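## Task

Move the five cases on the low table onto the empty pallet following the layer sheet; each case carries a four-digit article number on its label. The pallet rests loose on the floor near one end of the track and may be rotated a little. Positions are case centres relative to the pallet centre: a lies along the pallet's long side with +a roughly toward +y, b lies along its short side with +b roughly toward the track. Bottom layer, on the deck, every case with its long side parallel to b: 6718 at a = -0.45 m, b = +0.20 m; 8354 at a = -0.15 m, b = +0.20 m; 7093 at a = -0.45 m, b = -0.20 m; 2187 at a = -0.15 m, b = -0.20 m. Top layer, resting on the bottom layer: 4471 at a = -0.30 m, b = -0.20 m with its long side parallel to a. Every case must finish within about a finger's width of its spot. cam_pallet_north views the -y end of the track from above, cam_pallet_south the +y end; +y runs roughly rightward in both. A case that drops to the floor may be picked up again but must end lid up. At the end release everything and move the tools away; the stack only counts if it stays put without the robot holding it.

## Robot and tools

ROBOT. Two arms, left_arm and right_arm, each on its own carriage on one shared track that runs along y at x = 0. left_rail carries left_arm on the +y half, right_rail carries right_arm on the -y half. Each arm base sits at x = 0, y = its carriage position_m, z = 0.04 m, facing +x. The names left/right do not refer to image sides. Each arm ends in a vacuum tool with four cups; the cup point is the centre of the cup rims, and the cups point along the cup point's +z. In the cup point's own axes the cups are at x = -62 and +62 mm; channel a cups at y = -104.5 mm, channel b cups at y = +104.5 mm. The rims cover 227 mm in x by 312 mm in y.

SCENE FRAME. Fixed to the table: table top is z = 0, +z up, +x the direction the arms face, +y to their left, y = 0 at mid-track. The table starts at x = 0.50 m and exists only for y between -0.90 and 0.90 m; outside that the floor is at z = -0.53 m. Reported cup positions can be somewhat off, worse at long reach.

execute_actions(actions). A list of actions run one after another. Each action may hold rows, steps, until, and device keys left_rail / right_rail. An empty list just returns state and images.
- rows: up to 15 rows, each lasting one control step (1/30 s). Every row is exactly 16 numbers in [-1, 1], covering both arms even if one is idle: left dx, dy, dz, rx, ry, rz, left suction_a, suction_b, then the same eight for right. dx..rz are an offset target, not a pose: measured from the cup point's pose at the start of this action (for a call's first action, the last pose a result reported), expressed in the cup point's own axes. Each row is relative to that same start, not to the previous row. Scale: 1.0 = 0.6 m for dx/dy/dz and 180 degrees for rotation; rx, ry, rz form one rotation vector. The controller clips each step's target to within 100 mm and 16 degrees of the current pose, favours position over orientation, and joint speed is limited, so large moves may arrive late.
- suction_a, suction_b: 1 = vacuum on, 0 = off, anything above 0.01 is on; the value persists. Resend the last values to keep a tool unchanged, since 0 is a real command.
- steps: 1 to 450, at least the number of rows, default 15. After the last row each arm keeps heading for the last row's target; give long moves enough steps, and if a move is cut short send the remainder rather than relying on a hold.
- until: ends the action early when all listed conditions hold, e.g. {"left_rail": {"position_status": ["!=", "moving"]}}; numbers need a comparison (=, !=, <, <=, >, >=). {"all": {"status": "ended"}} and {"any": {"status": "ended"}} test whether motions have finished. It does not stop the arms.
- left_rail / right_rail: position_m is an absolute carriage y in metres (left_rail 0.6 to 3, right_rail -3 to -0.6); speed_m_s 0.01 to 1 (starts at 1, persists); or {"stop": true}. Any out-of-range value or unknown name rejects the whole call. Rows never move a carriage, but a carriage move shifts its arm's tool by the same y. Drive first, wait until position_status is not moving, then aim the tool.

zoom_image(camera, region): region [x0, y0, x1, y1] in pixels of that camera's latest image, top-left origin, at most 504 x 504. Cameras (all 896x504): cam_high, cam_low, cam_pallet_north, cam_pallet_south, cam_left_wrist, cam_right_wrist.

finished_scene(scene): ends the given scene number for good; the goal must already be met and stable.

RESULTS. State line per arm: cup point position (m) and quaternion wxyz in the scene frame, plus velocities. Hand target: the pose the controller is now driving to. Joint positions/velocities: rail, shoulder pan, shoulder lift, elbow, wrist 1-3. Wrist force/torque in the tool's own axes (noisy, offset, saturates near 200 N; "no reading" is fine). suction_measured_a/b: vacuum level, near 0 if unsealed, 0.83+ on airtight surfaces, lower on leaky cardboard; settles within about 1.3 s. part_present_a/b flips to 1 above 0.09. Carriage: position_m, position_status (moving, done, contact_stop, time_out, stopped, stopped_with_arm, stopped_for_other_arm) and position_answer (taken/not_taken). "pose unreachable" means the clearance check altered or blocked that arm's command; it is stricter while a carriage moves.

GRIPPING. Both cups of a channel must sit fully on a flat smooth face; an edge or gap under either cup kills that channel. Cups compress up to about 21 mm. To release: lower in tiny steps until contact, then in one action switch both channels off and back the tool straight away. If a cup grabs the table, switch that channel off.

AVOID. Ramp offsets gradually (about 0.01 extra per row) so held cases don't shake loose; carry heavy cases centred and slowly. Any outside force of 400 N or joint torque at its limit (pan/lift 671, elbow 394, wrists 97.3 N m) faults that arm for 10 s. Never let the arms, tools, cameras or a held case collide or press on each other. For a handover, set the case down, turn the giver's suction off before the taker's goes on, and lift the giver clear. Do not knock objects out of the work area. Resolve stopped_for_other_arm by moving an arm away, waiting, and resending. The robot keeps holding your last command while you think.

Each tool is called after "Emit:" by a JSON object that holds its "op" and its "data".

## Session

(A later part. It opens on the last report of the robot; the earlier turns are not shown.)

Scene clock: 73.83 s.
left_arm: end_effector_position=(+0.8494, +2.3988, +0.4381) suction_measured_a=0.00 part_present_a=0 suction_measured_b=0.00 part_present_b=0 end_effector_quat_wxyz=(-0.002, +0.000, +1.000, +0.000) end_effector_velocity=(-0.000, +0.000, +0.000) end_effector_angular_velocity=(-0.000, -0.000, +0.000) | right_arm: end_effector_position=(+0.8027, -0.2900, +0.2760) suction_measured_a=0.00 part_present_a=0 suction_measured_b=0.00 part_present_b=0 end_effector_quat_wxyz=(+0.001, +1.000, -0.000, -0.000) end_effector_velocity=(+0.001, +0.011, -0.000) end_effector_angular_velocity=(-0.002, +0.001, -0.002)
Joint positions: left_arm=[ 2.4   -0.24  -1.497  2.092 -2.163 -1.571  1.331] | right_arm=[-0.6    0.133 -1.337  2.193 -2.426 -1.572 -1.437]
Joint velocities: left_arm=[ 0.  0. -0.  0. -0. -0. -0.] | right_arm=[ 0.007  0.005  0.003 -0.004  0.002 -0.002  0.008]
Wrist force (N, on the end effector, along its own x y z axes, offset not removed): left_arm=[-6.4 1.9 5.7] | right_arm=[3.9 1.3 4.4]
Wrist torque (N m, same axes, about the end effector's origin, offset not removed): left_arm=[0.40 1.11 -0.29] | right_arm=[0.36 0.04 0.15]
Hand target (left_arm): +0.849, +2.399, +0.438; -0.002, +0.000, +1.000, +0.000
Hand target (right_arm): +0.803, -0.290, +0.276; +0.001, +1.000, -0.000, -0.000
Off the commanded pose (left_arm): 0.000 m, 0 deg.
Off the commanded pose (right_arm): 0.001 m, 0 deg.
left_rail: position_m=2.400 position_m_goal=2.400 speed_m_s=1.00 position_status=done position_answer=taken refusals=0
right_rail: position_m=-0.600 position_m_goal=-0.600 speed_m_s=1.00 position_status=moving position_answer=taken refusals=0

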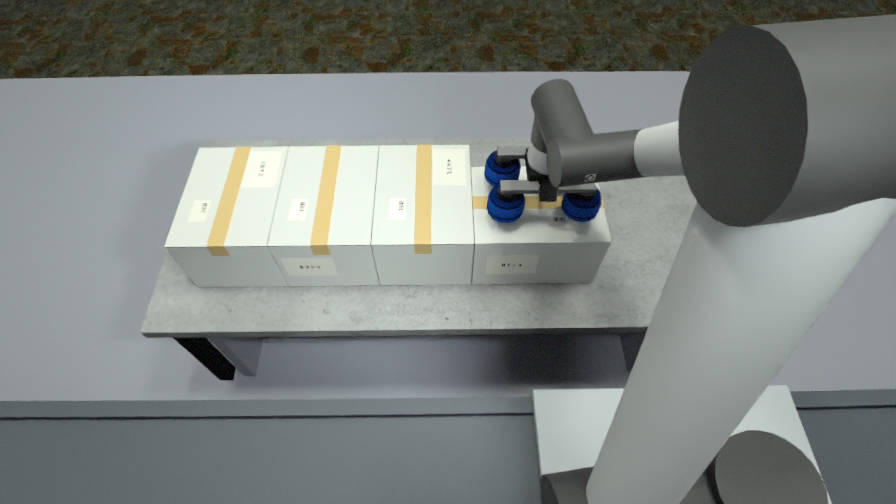

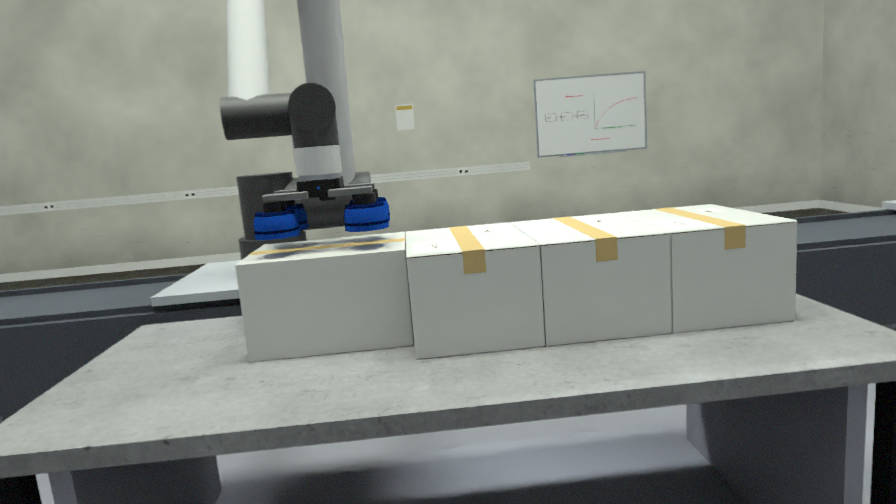

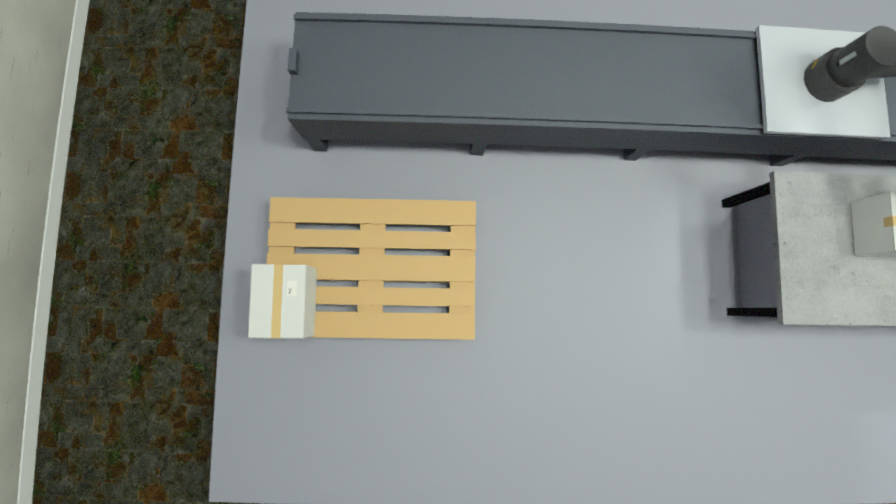

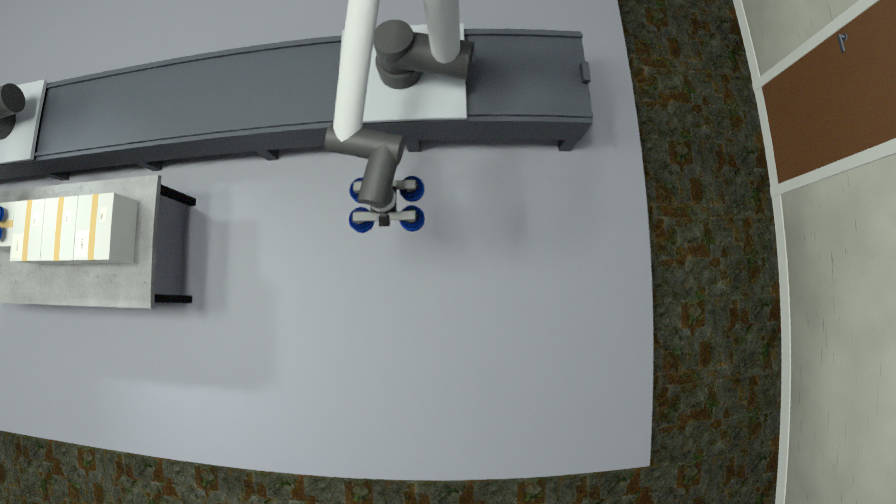

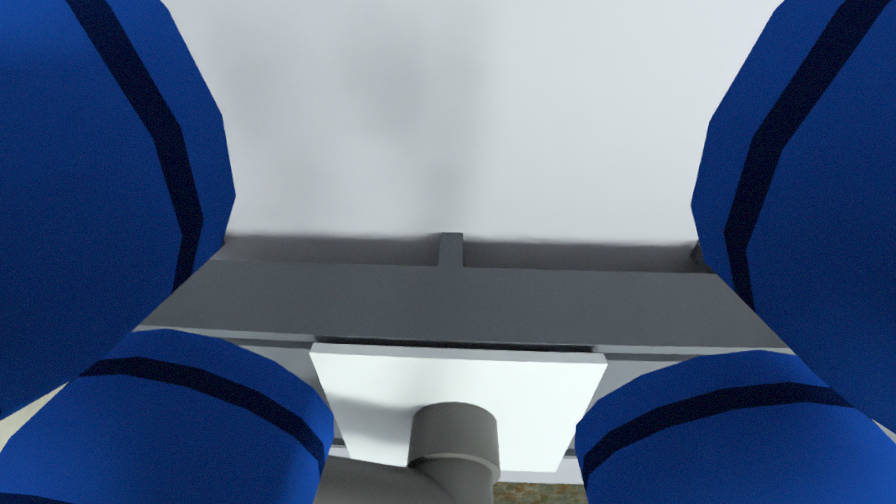

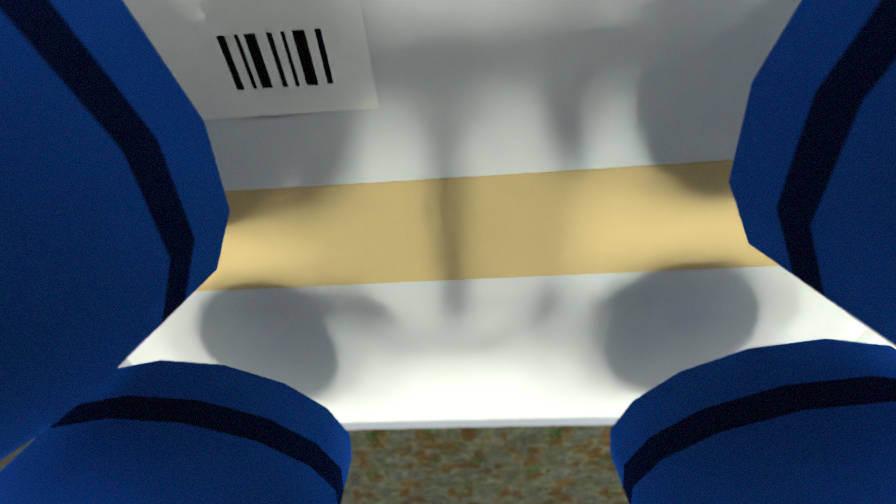

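Emit:
{"op": "execute_actions", "data": {"actions": [{"rows":[[0,0,0,0,0,0,0,0,-0.0075,-0.0115,0.03,0,0,0,0,0],[0,0,0,0,0,0,0,0,-0.0075,-0.0115,0.05,0,0,0,0,0],[0,0,0,0,0,0,0,0,-0.0075,-0.0115,0.089,0,0,0,1,1]],"steps":22},{"rows":[[0,0,0,0,0,0,0,0,0,0.05,-0.05,0,0,0,1,1],[0,0,0,0,0,0,0,0,0,0.05,-0.05,0,0,0,1,1],[0,0,0,0,0,0,0,0,0,0.05,-0.05,0,0,0,1,1],[0,0,0,0,0,0,0,0,0,0.4,-0.05,0,0,0,1,1]],"steps":29,"right_rail":{"position_m":-3.0}},{"rows":[[0,0,0,0,0,0,0,0,0.028,0.952,0.665,0,0,0.4965,1,1]],"steps":60}]}}

Scene clock: 83.37 s.
left_arm: end_effector_position=(+0.8494, +2.3988, +0.4381) suction_measured_a=0.00 part_present_a=0 suction_measured_b=0.00 part_present_b=0 end_effector_quat_wxyz=(-0.002, +0.000, +1.000, +0.000) end_effector_velocity=(-0.000, -0.000, +0.000) end_effector_angular_velocity=(-0.000, -0.000, +0.000) | right_arm: end_effector_position=(+0.8129, -3.4942, -0.1458) suction_measured_a=1.00 part_present_a=1 suction_measured_b=1.00 part_present_b=1 end_effector_quat_wxyz=(+0.001, +0.711, -0.703, -0.000) end_effector_velocity=(+0.000, +0.005, -0.003) end_effector_angular_velocity=(+0.013, +0.000, +0.003)
Joint positions: left_arm=[ 2.4   -0.24  -1.497  2.092 -2.163 -1.571  1.331] | right_arm=[-3.    -0.759 -0.742  2.126 -2.955 -1.572 -0.769]
Joint velocities: left_arm=[ 0.  0. -0. -0. -0. -0. -0.] | right_arm=[ 0.     0.001  0.002 -0.     0.007  0.009 -0.001]
Wrist force (N, on the end effector, along its own x y z axes, offset not removed): left_arm=[1.3 -0.8 4.9] | right_arm=[-4.5 -0.9 -34.3]
Wrist torque (N m, same axes, about the end effector's origin, offset not removed): left_arm=[0.10 0.08 -0.20] | right_arm=[-0.85 0.39 0.18]
Hand target (left_arm): +0.849, +2.399, +0.438; -0.002, +0.000, +1.000, +0.000
Hand target (right_arm): +0.813, -3.494, -0.146; +0.001, +0.711, -0.703, +0.000
Off the commanded pose (left_arm): 0.000 m, 0 deg.
Off the commanded pose (right_arm): 0.001 m, 0 deg.
left_rail: position_m=2.400 position_m_goal=2.400 speed_m_s=1.00 position_status=done position_answer=taken refusals=0
right_rail: position_m=-3.000 position_m_goal=-3.000 speed_m_s=1.00 position_status=done position_answer=taken refusals=0

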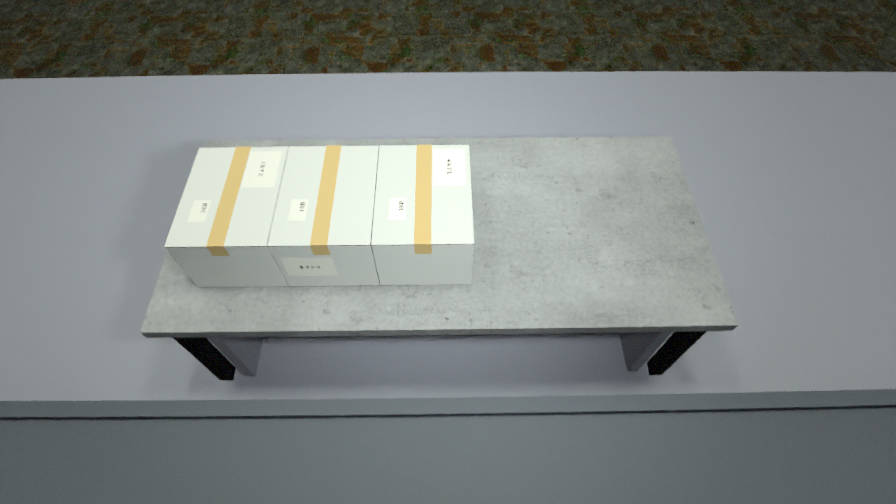

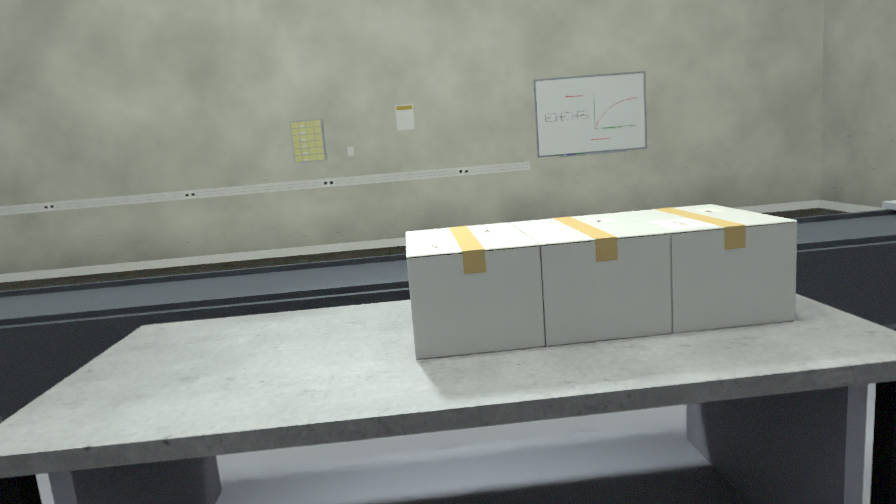

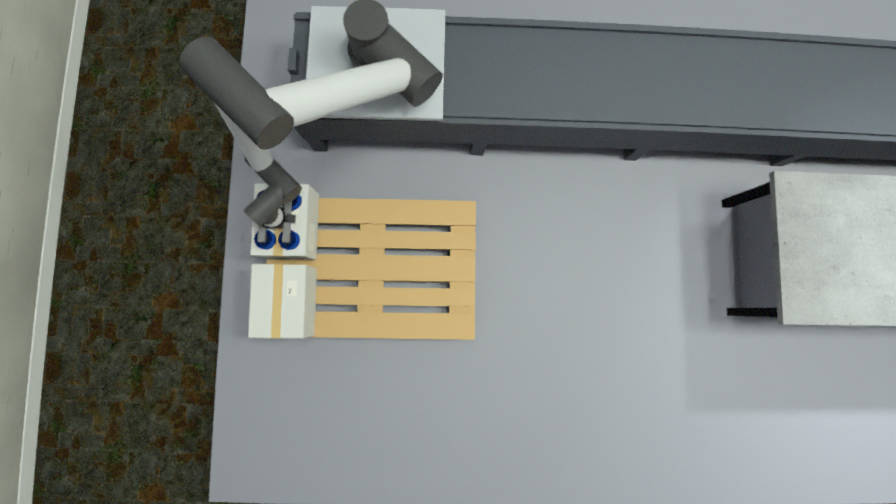

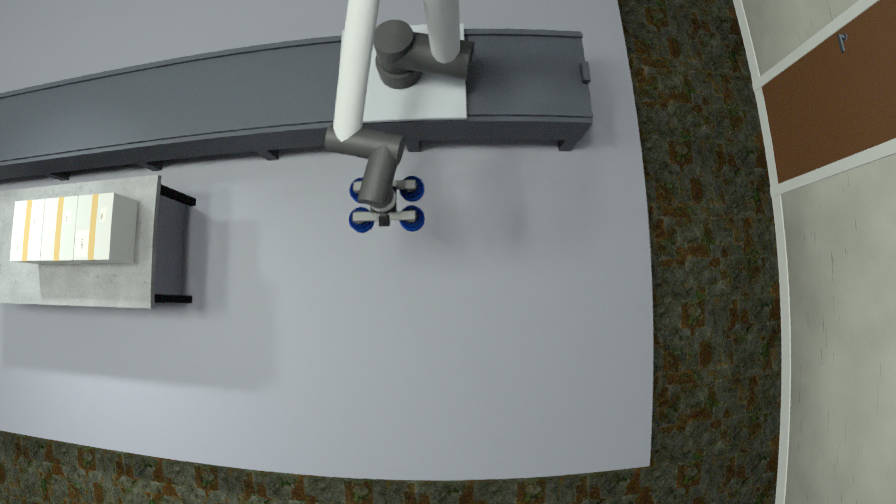

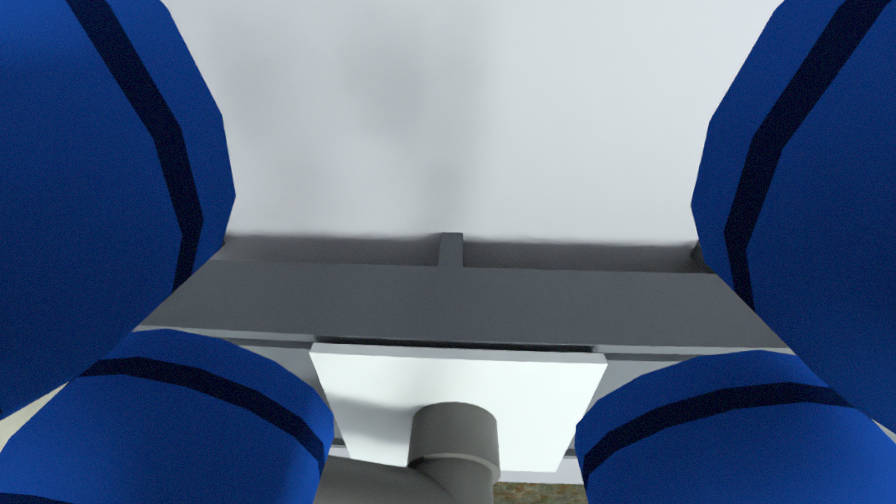

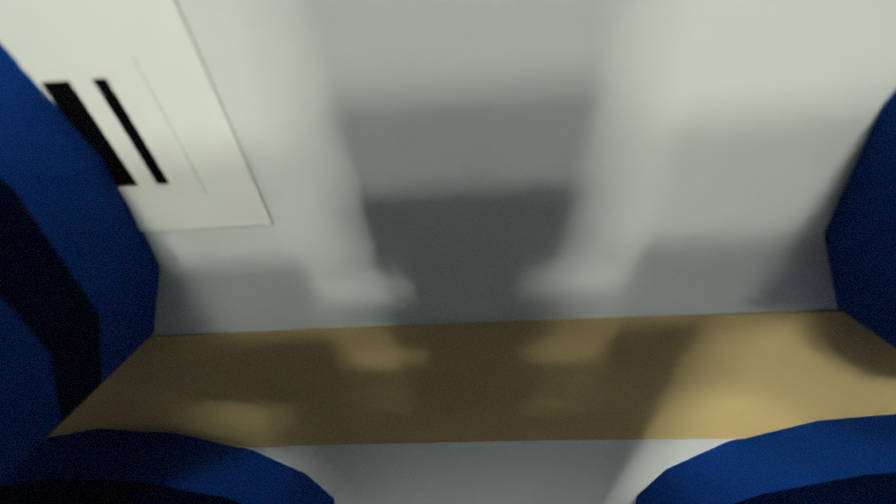

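Emit:
{"op": "execute_actions", "data": {"actions": [{"rows":[[0,0,0,0,0,0,0,0,-0.003,-0.042,0.043,0,0,0,1,1]],"steps":14}]}}

Emit:
{"op": "zoom_image", "data": {"camera": "cam_pallet_north", "region": [280,185,380,285]}}

Scene clock: 99.23 s.
left_arm: end_effector_position=(+0.8494, +2.3988, +0.4381) suction_measured_a=0.00 part_present_a=0 suction_measured_b=0.00 part_present_b=0 end_effector_quat_wxyz=(-0.002, +0.000, +1.000, +0.000) end_effector_velocity=(-0.000, +0.000, +0.000) end_effector_angular_velocity=(-0.000, -0.000, +0.000) | right_arm: end_effector_position=(+0.8374, -3.4923, -0.1709) suction_measured_a=1.00 part_present_a=1 suction_measured_b=1.00 part_present_b=1 end_effector_quat_wxyz=(+0.001, +0.711, -0.703, -0.000) end_effector_velocity=(+0.007, +0.000, -0.006) end_effector_angular_velocity=(-0.000, -0.000, -0.000)
Joint positions: left_arm=[ 2.4   -0.24  -1.497  2.092 -2.163 -1.571  1.331] | right_arm=[-3.    -0.74  -0.703  2.09  -2.957 -1.572 -0.75 ]
Joint velocities: left_arm=[ 0.  0. -0.  0. -0. -0.  0.] | right_arm=[ 0.     0.005  0.009 -0.01  -0.    -0.     0.005]
Wrist force (N, on the end effector, along its own x y z axes, offset not removed): left_arm=[1.4 -1.0 5.8] | right_arm=[4.8 1.3 -22.1]
Wrist torque (N m, same axes, about the end effector's origin, offset not removed): left_arm=[0.30 0.10 0.10] | right_arm=[-1.11 0.30 0.23]
Hand target (left_arm): +0.849, +2.399, +0.438; -0.002, +0.000, +1.000, +0.000
Hand target (right_arm): +0.838, -3.492, -0.172; +0.001, +0.711, -0.703, -0.000
Off the commanded pose (left_arm): 0.000 m, 0 deg.
Off the commanded pose (right_arm): 0.001 m, 0 deg.
left_rail: position_m=2.400 position_m_goal=2.400 speed_m_s=1.00 position_status=done position_answer=taken refusals=0
right_rail: position_m=-3.000 position_m_goal=-3.000 speed_m_s=1.00 position_status=done position_answer=taken refusals=0

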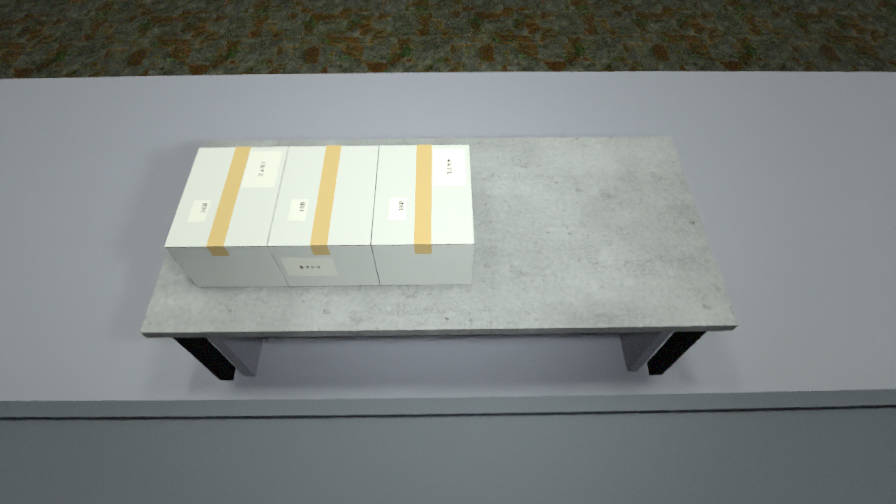

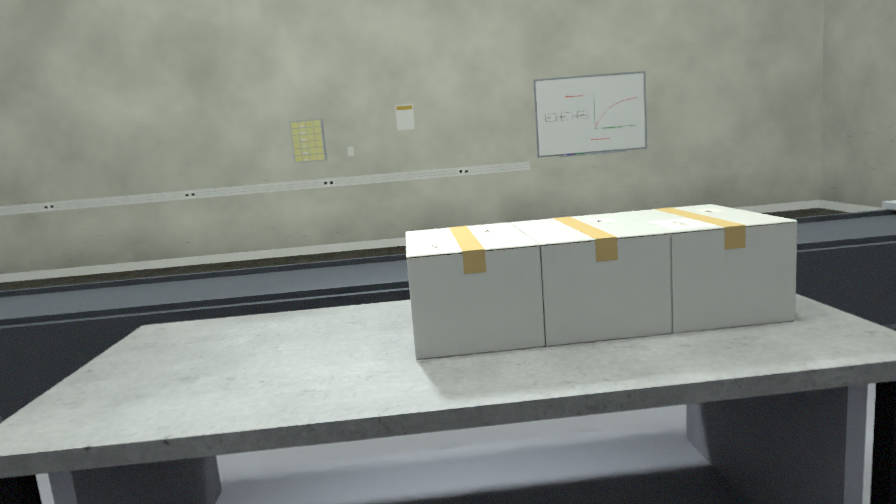

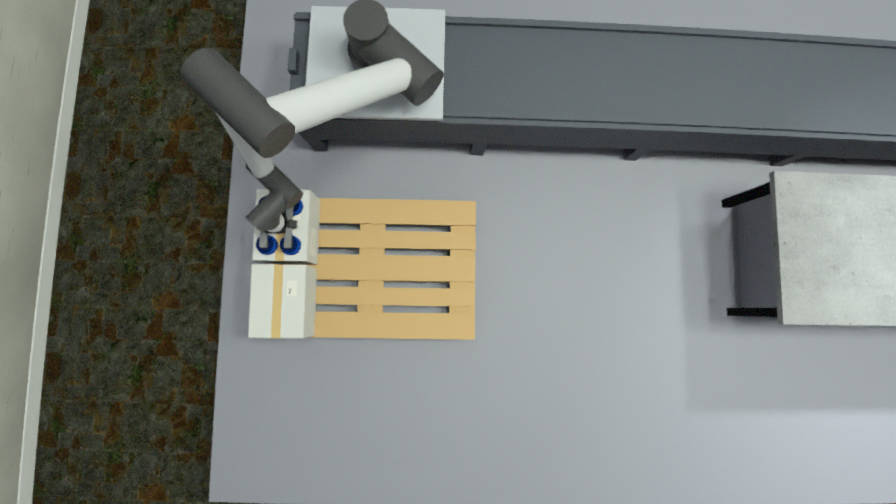

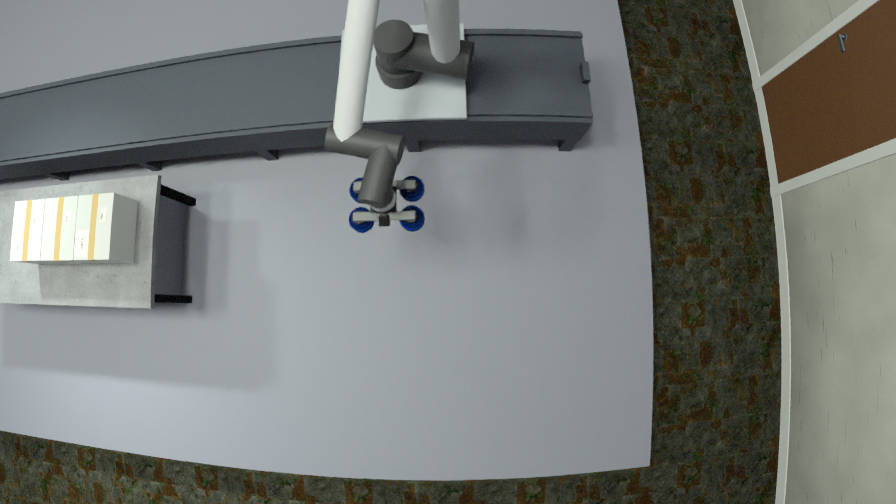

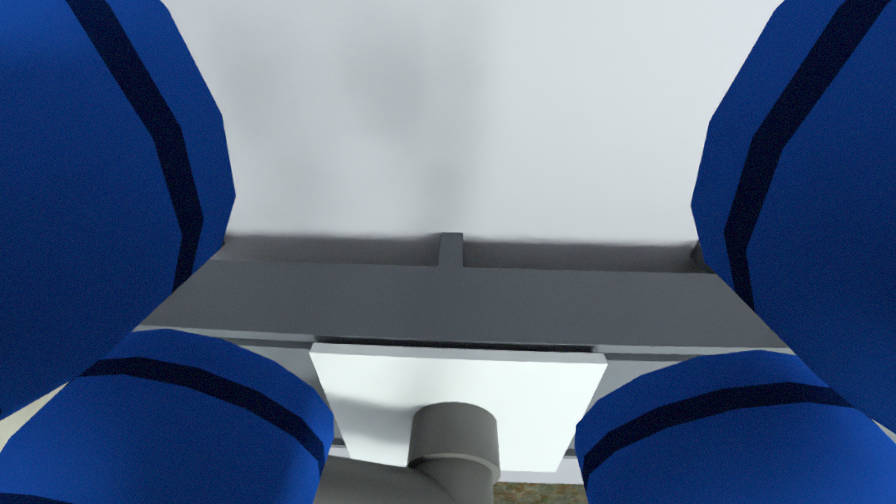

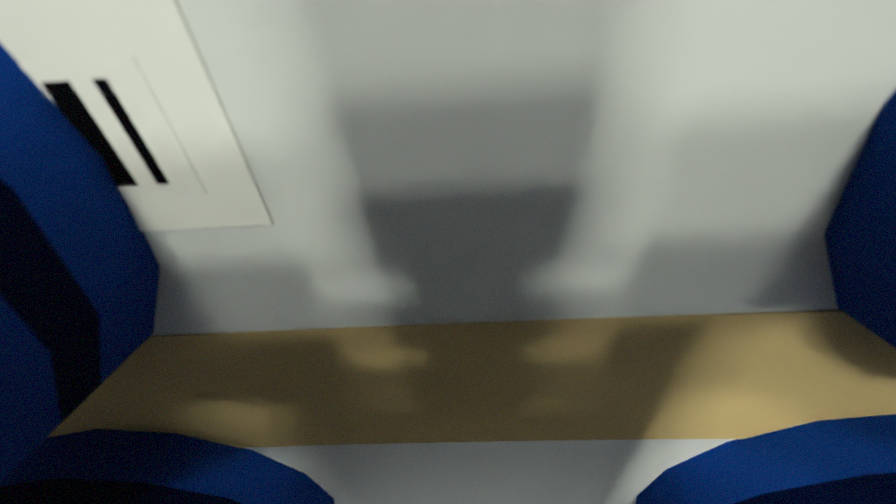

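Region (280, 185, 380, 285) of cam_pallet_north's 896x504 image, scaled by 5.040, with more detail than that image has.

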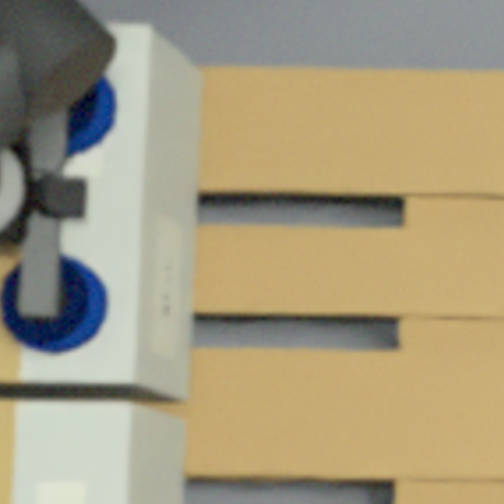

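Emit:
{"op": "execute_actions", "data": {"actions": [{"rows":[[0,0,0,0,0,0,0,0,0.001,-0.005,0.0038,0,0,0,1,1]],"steps":9},{"rows":[[0,0,0,0,0,0,0,0,0,0,-0.1,0,0,0,0,0]],"steps":13},{"rows":[[0,0,0,0,0,0,0,0,-0.87,-0.03,-0.68,0,0,0.0035,0,0]],"steps":46,"right_rail":{"position_m":-0.6}},{"rows":[[0,0,0,0,0,0,0,0,-1,0,0,0,0,0,0,0]],"steps":42},{"rows":[[0,0,0,0,0,0,0,0,-1,0,0.02,0,0,0,0,0]],"steps":44}]}}

Scene clock: 110.07 s.
left_arm: end_effector_position=(+0.8494, +2.3988, +0.4381) suction_measured_a=0.00 part_present_a=0 suction_measured_b=0.00 part_present_b=0 end_effector_quat_wxyz=(-0.002, +0.000, +1.000, +0.000) end_effector_velocity=(+0.000, -0.000, -0.000) end_effector_angular_velocity=(+0.000, +0.000, +0.000) | right_arm: end_effector_position=(+0.8520, +0.6191, +0.2771) suction_measured_a=0.00 part_present_a=0 suction_measured_b=0.00 part_present_b=0 end_effector_quat_wxyz=(-0.001, +0.707, -0.707, +0.001) end_effector_velocity=(+0.012, +0.029, +0.000) end_effector_angular_velocity=(-0.008, +0.006, -0.002)
Joint positions: left_arm=[ 2.4   -0.24  -1.497  2.092 -2.163 -1.571  1.331] | right_arm=[-0.6    0.826 -0.728  1.13  -1.974 -1.573  0.825]
Joint velocities: left_arm=[ 0. -0.  0. -0.  0. -0. -0.] | right_arm=[ 0.     0.008  0.04  -0.08   0.051 -0.001  0.009]
Wrist force (N, on the end effector, along its own x y z axes, offset not removed): left_arm=[-3.8 0.6 6.5] | right_arm=[-1.9 -1.9 1.0]
Wrist torque (N m, same axes, about the end effector's origin, offset not removed): left_arm=[0.18 0.57 -0.18] | right_arm=[-0.05 0.24 0.32]
Hand target (left_arm): +0.849, +2.399, +0.438; -0.002, +0.000, +1.000, +0.000
Hand target (right_arm): +0.853, +0.623, +0.277; -0.000, +0.707, -0.707, +0.001
Off the commanded pose (left_arm): 0.000 m, 0 deg.
Off the commanded pose (right_arm): 0.003 m, 0 deg.
left_rail: position_m=2.400 position_m_goal=2.400 speed_m_s=1.00 position_status=done position_answer=taken refusals=0
right_rail: position_m=-0.600 position_m_goal=-0.600 speed_m_s=1.00 position_status=done position_answer=taken refusals=0

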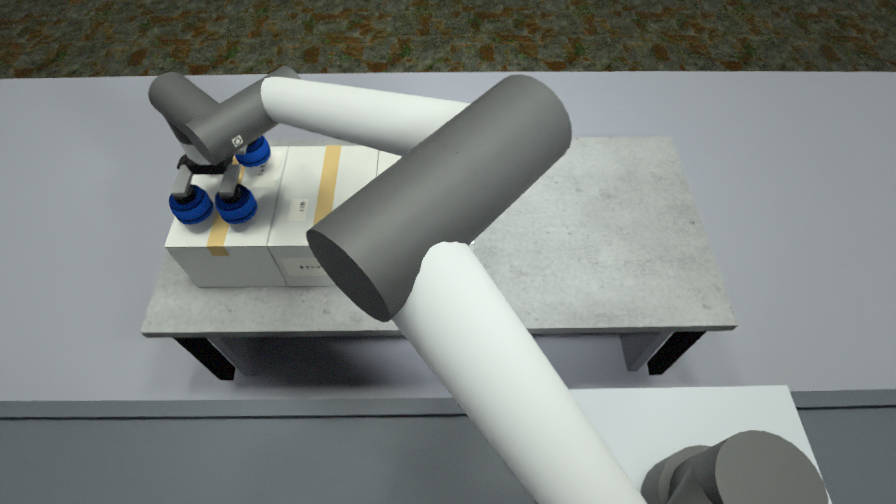

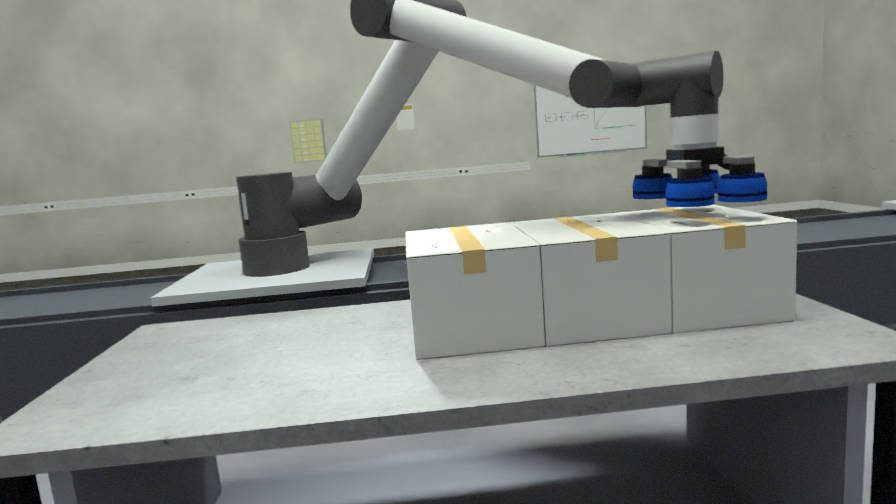

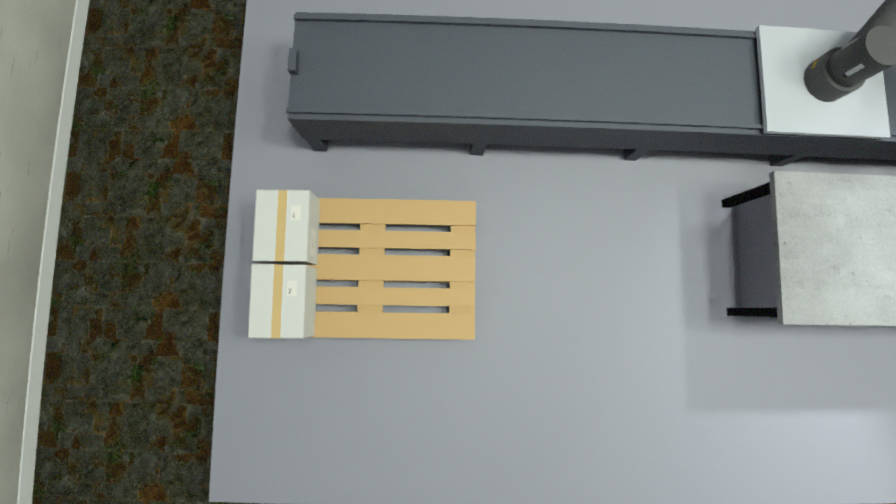

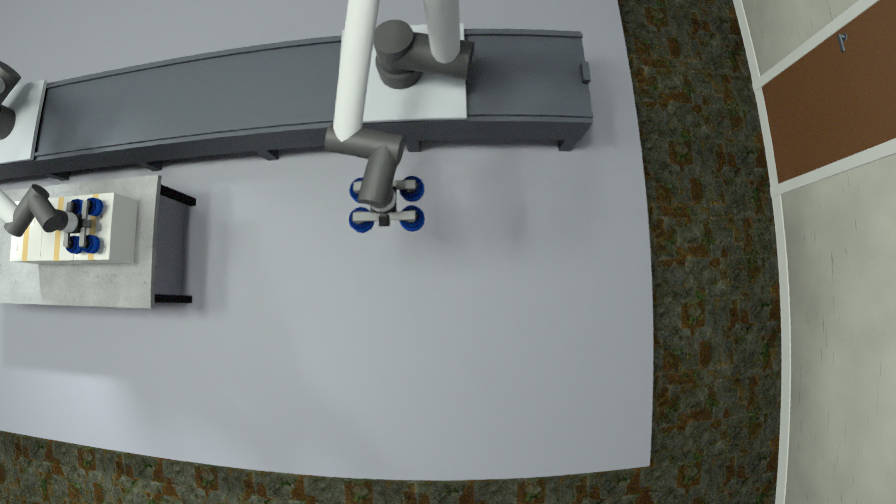

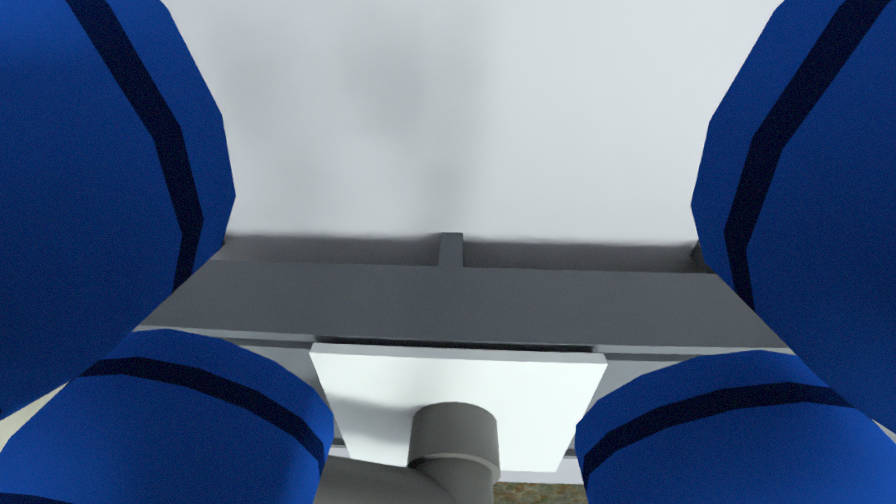

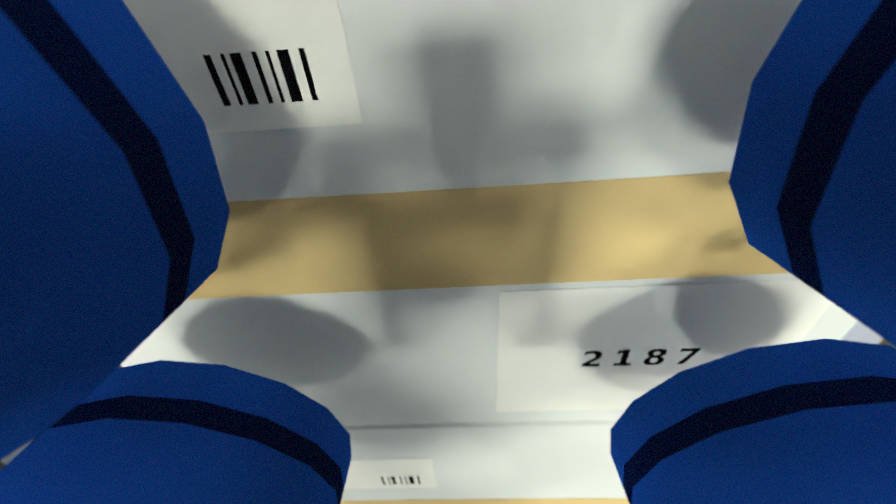

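Emit:
{"op": "execute_actions", "data": {"actions": [{"rows":[[0,0,0,0,0,0,0,0,0.003,0.001,0.03,0,0,0,0,0],[0,0,0,0,0,0,0,0,0.003,0.001,0.05,0,0,0,0,0],[0,0,0,0,0,0,0,0,0.003,0.001,0.089,0,0,0,1,1]],"steps":22},{"rows":[[0,0,0,0,0,0,0,0,-0.02,0,-0.03,0,0,0,1,1],[0,0,0,0,0,0,0,0,-0.025,0,-0.05,0,0,0,1,1],[0,0,0,0,0,0,0,0,-0.025,0,-0.08,0,0,0,1,1],[0,0,0,0,0,0,0,0,-0.025,0,-0.445,0,0,0,1,1]],"steps":26},{"rows":[[0,0,0,0,0,0,0,0,0.75,-0.3,0,0,0,0,1,1]],"steps":38,"right_rail":{"position_m":-3.0}},{"rows":[[0,0,0,0,0,0,0,0,0.8,-0.337,0.52,0,0,0,1,1]],"steps":44},{"rows":[[0,0,0,0,0,0,0,0,0.778,0,0.51,0,0,-0.0035,1,1]],"steps":42}]}}

Scene clock: 121.70 s.
left_arm: end_effector_position=(+0.8494, +2.3988, +0.4381) suction_measured_a=0.00 part_present_a=0 suction_measured_b=0.00 part_present_b=0 end_effector_quat_wxyz=(-0.002, +0.000, +1.000, +0.000) end_effector_velocity=(+0.000, -0.000, -0.000) end_effector_angular_velocity=(+0.000, +0.000, +0.000) | right_arm: end_effector_position=(+1.2317, -3.1605, -0.1281) suction_measured_a=1.00 part_present_a=1 suction_measured_b=1.00 part_present_b=1 end_effector_quat_wxyz=(-0.001, +0.711, -0.703, +0.000) end_effector_velocity=(+0.003, -0.010, -0.007) end_effector_angular_velocity=(-0.000, -0.001, +0.001)
Joint positions: left_arm=[ 2.4   -0.24  -1.497  2.092 -2.163 -1.571  1.331] | right_arm=[-3.    -0.292 -0.634  1.67  -2.609 -1.569 -0.304]
Joint velocities: left_arm=[ 0. -0.  0. -0.  0. -0. -0.] | right_arm=[ 0.    -0.007  0.01  -0.009 -0.002  0.    -0.008]
Wrist force (N, on the end effector, along its own x y z axes, offset not removed): left_arm=[-2.0 2.5 4.4] | right_arm=[5.2 -1.6 -23.9]
Wrist torque (N m, same axes, about the end effector's origin, offset not removed): left_arm=[0.48 0.65 -0.20] | right_arm=[3.06 -0.54 0.12]
Hand target (left_arm): +0.849, +2.399, +0.438; -0.002, +0.000, +1.000, +0.000
Hand target (right_arm): +1.232, -3.162, -0.129; -0.001, +0.711, -0.703, +0.000
Off the commanded pose (left_arm): 0.000 m, 0 deg.
Off the commanded pose (right_arm): 0.002 m, 0 deg.
left_rail: position_m=2.400 position_m_goal=2.400 speed_m_s=1.00 position_status=done position_answer=taken refusals=0
right_rail: position_m=-3.000 position_m_goal=-3.000 speed_m_s=1.00 position_status=done position_answer=taken refusals=0

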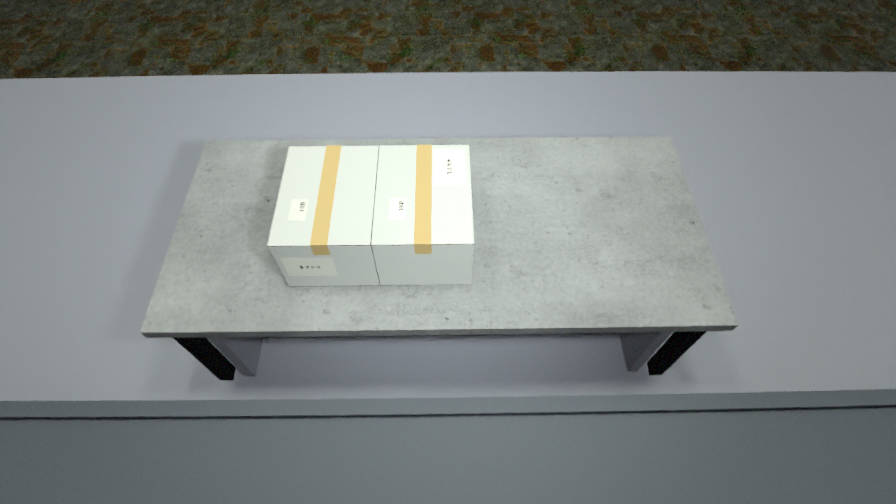

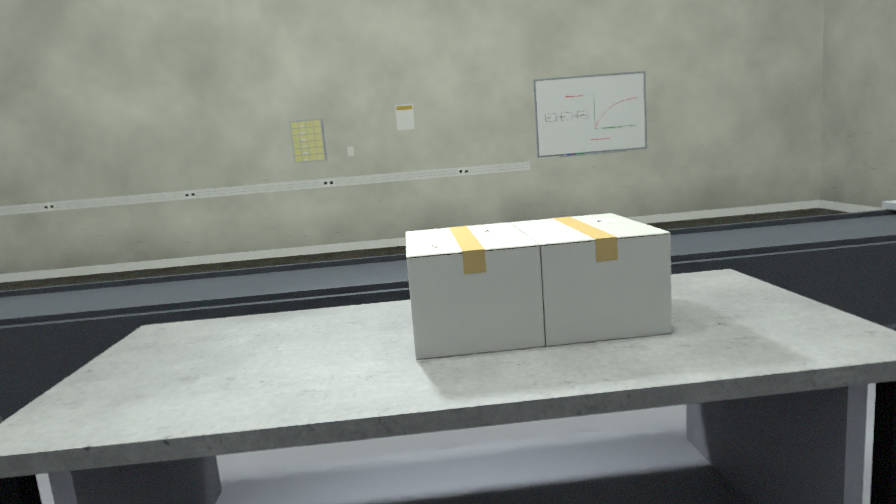

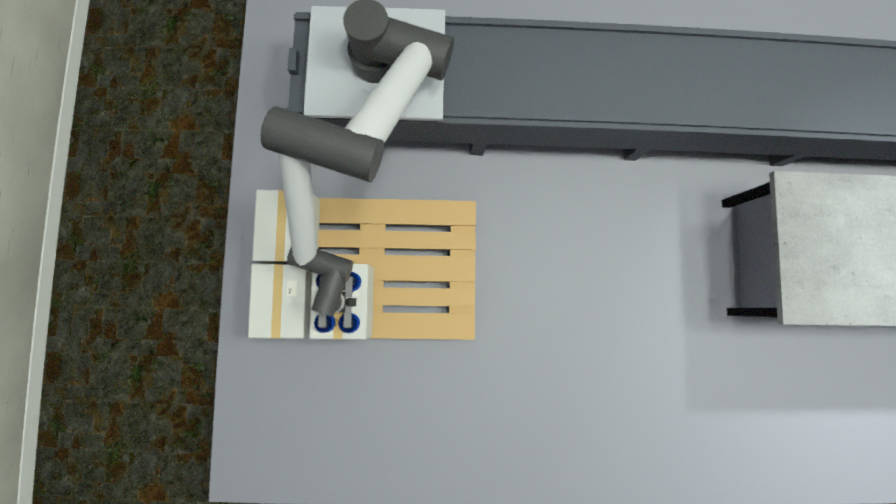

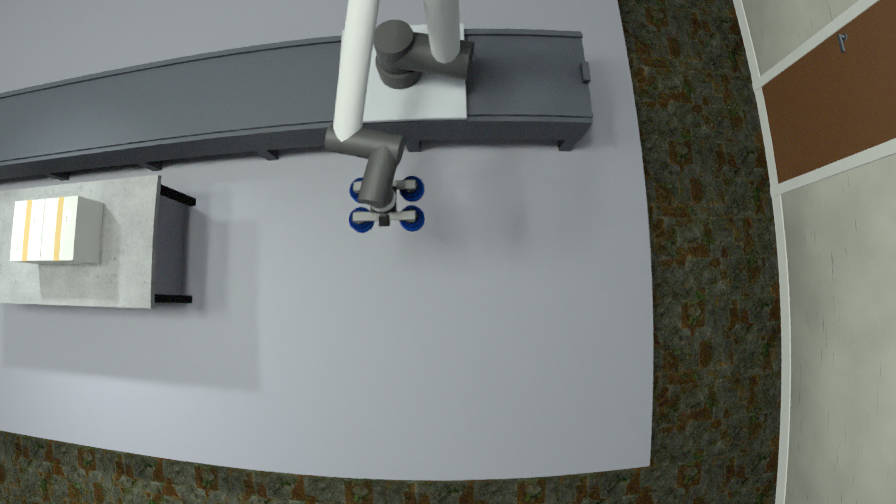

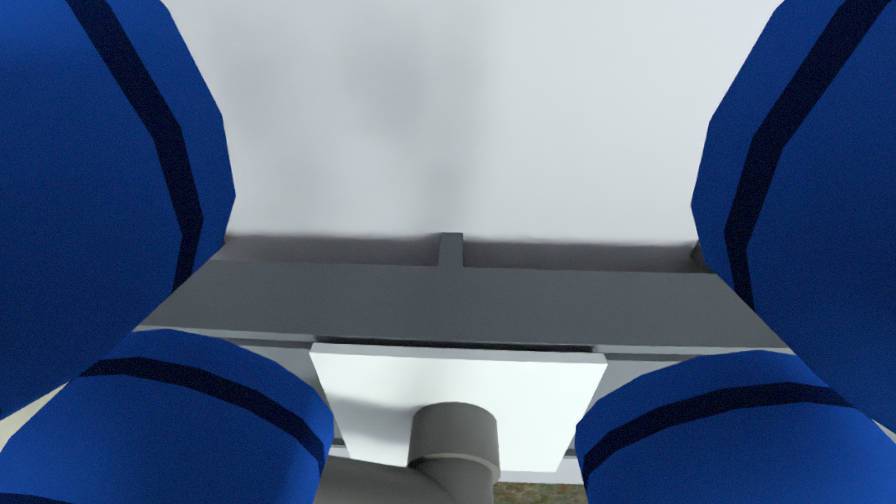

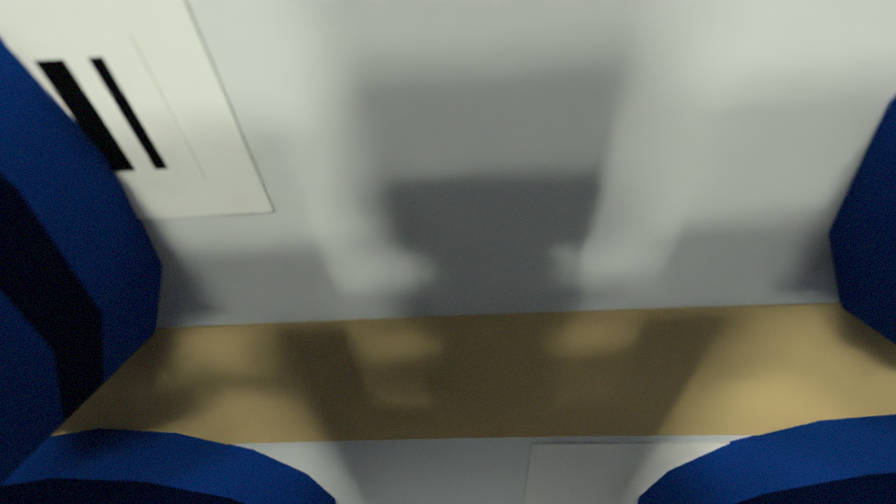

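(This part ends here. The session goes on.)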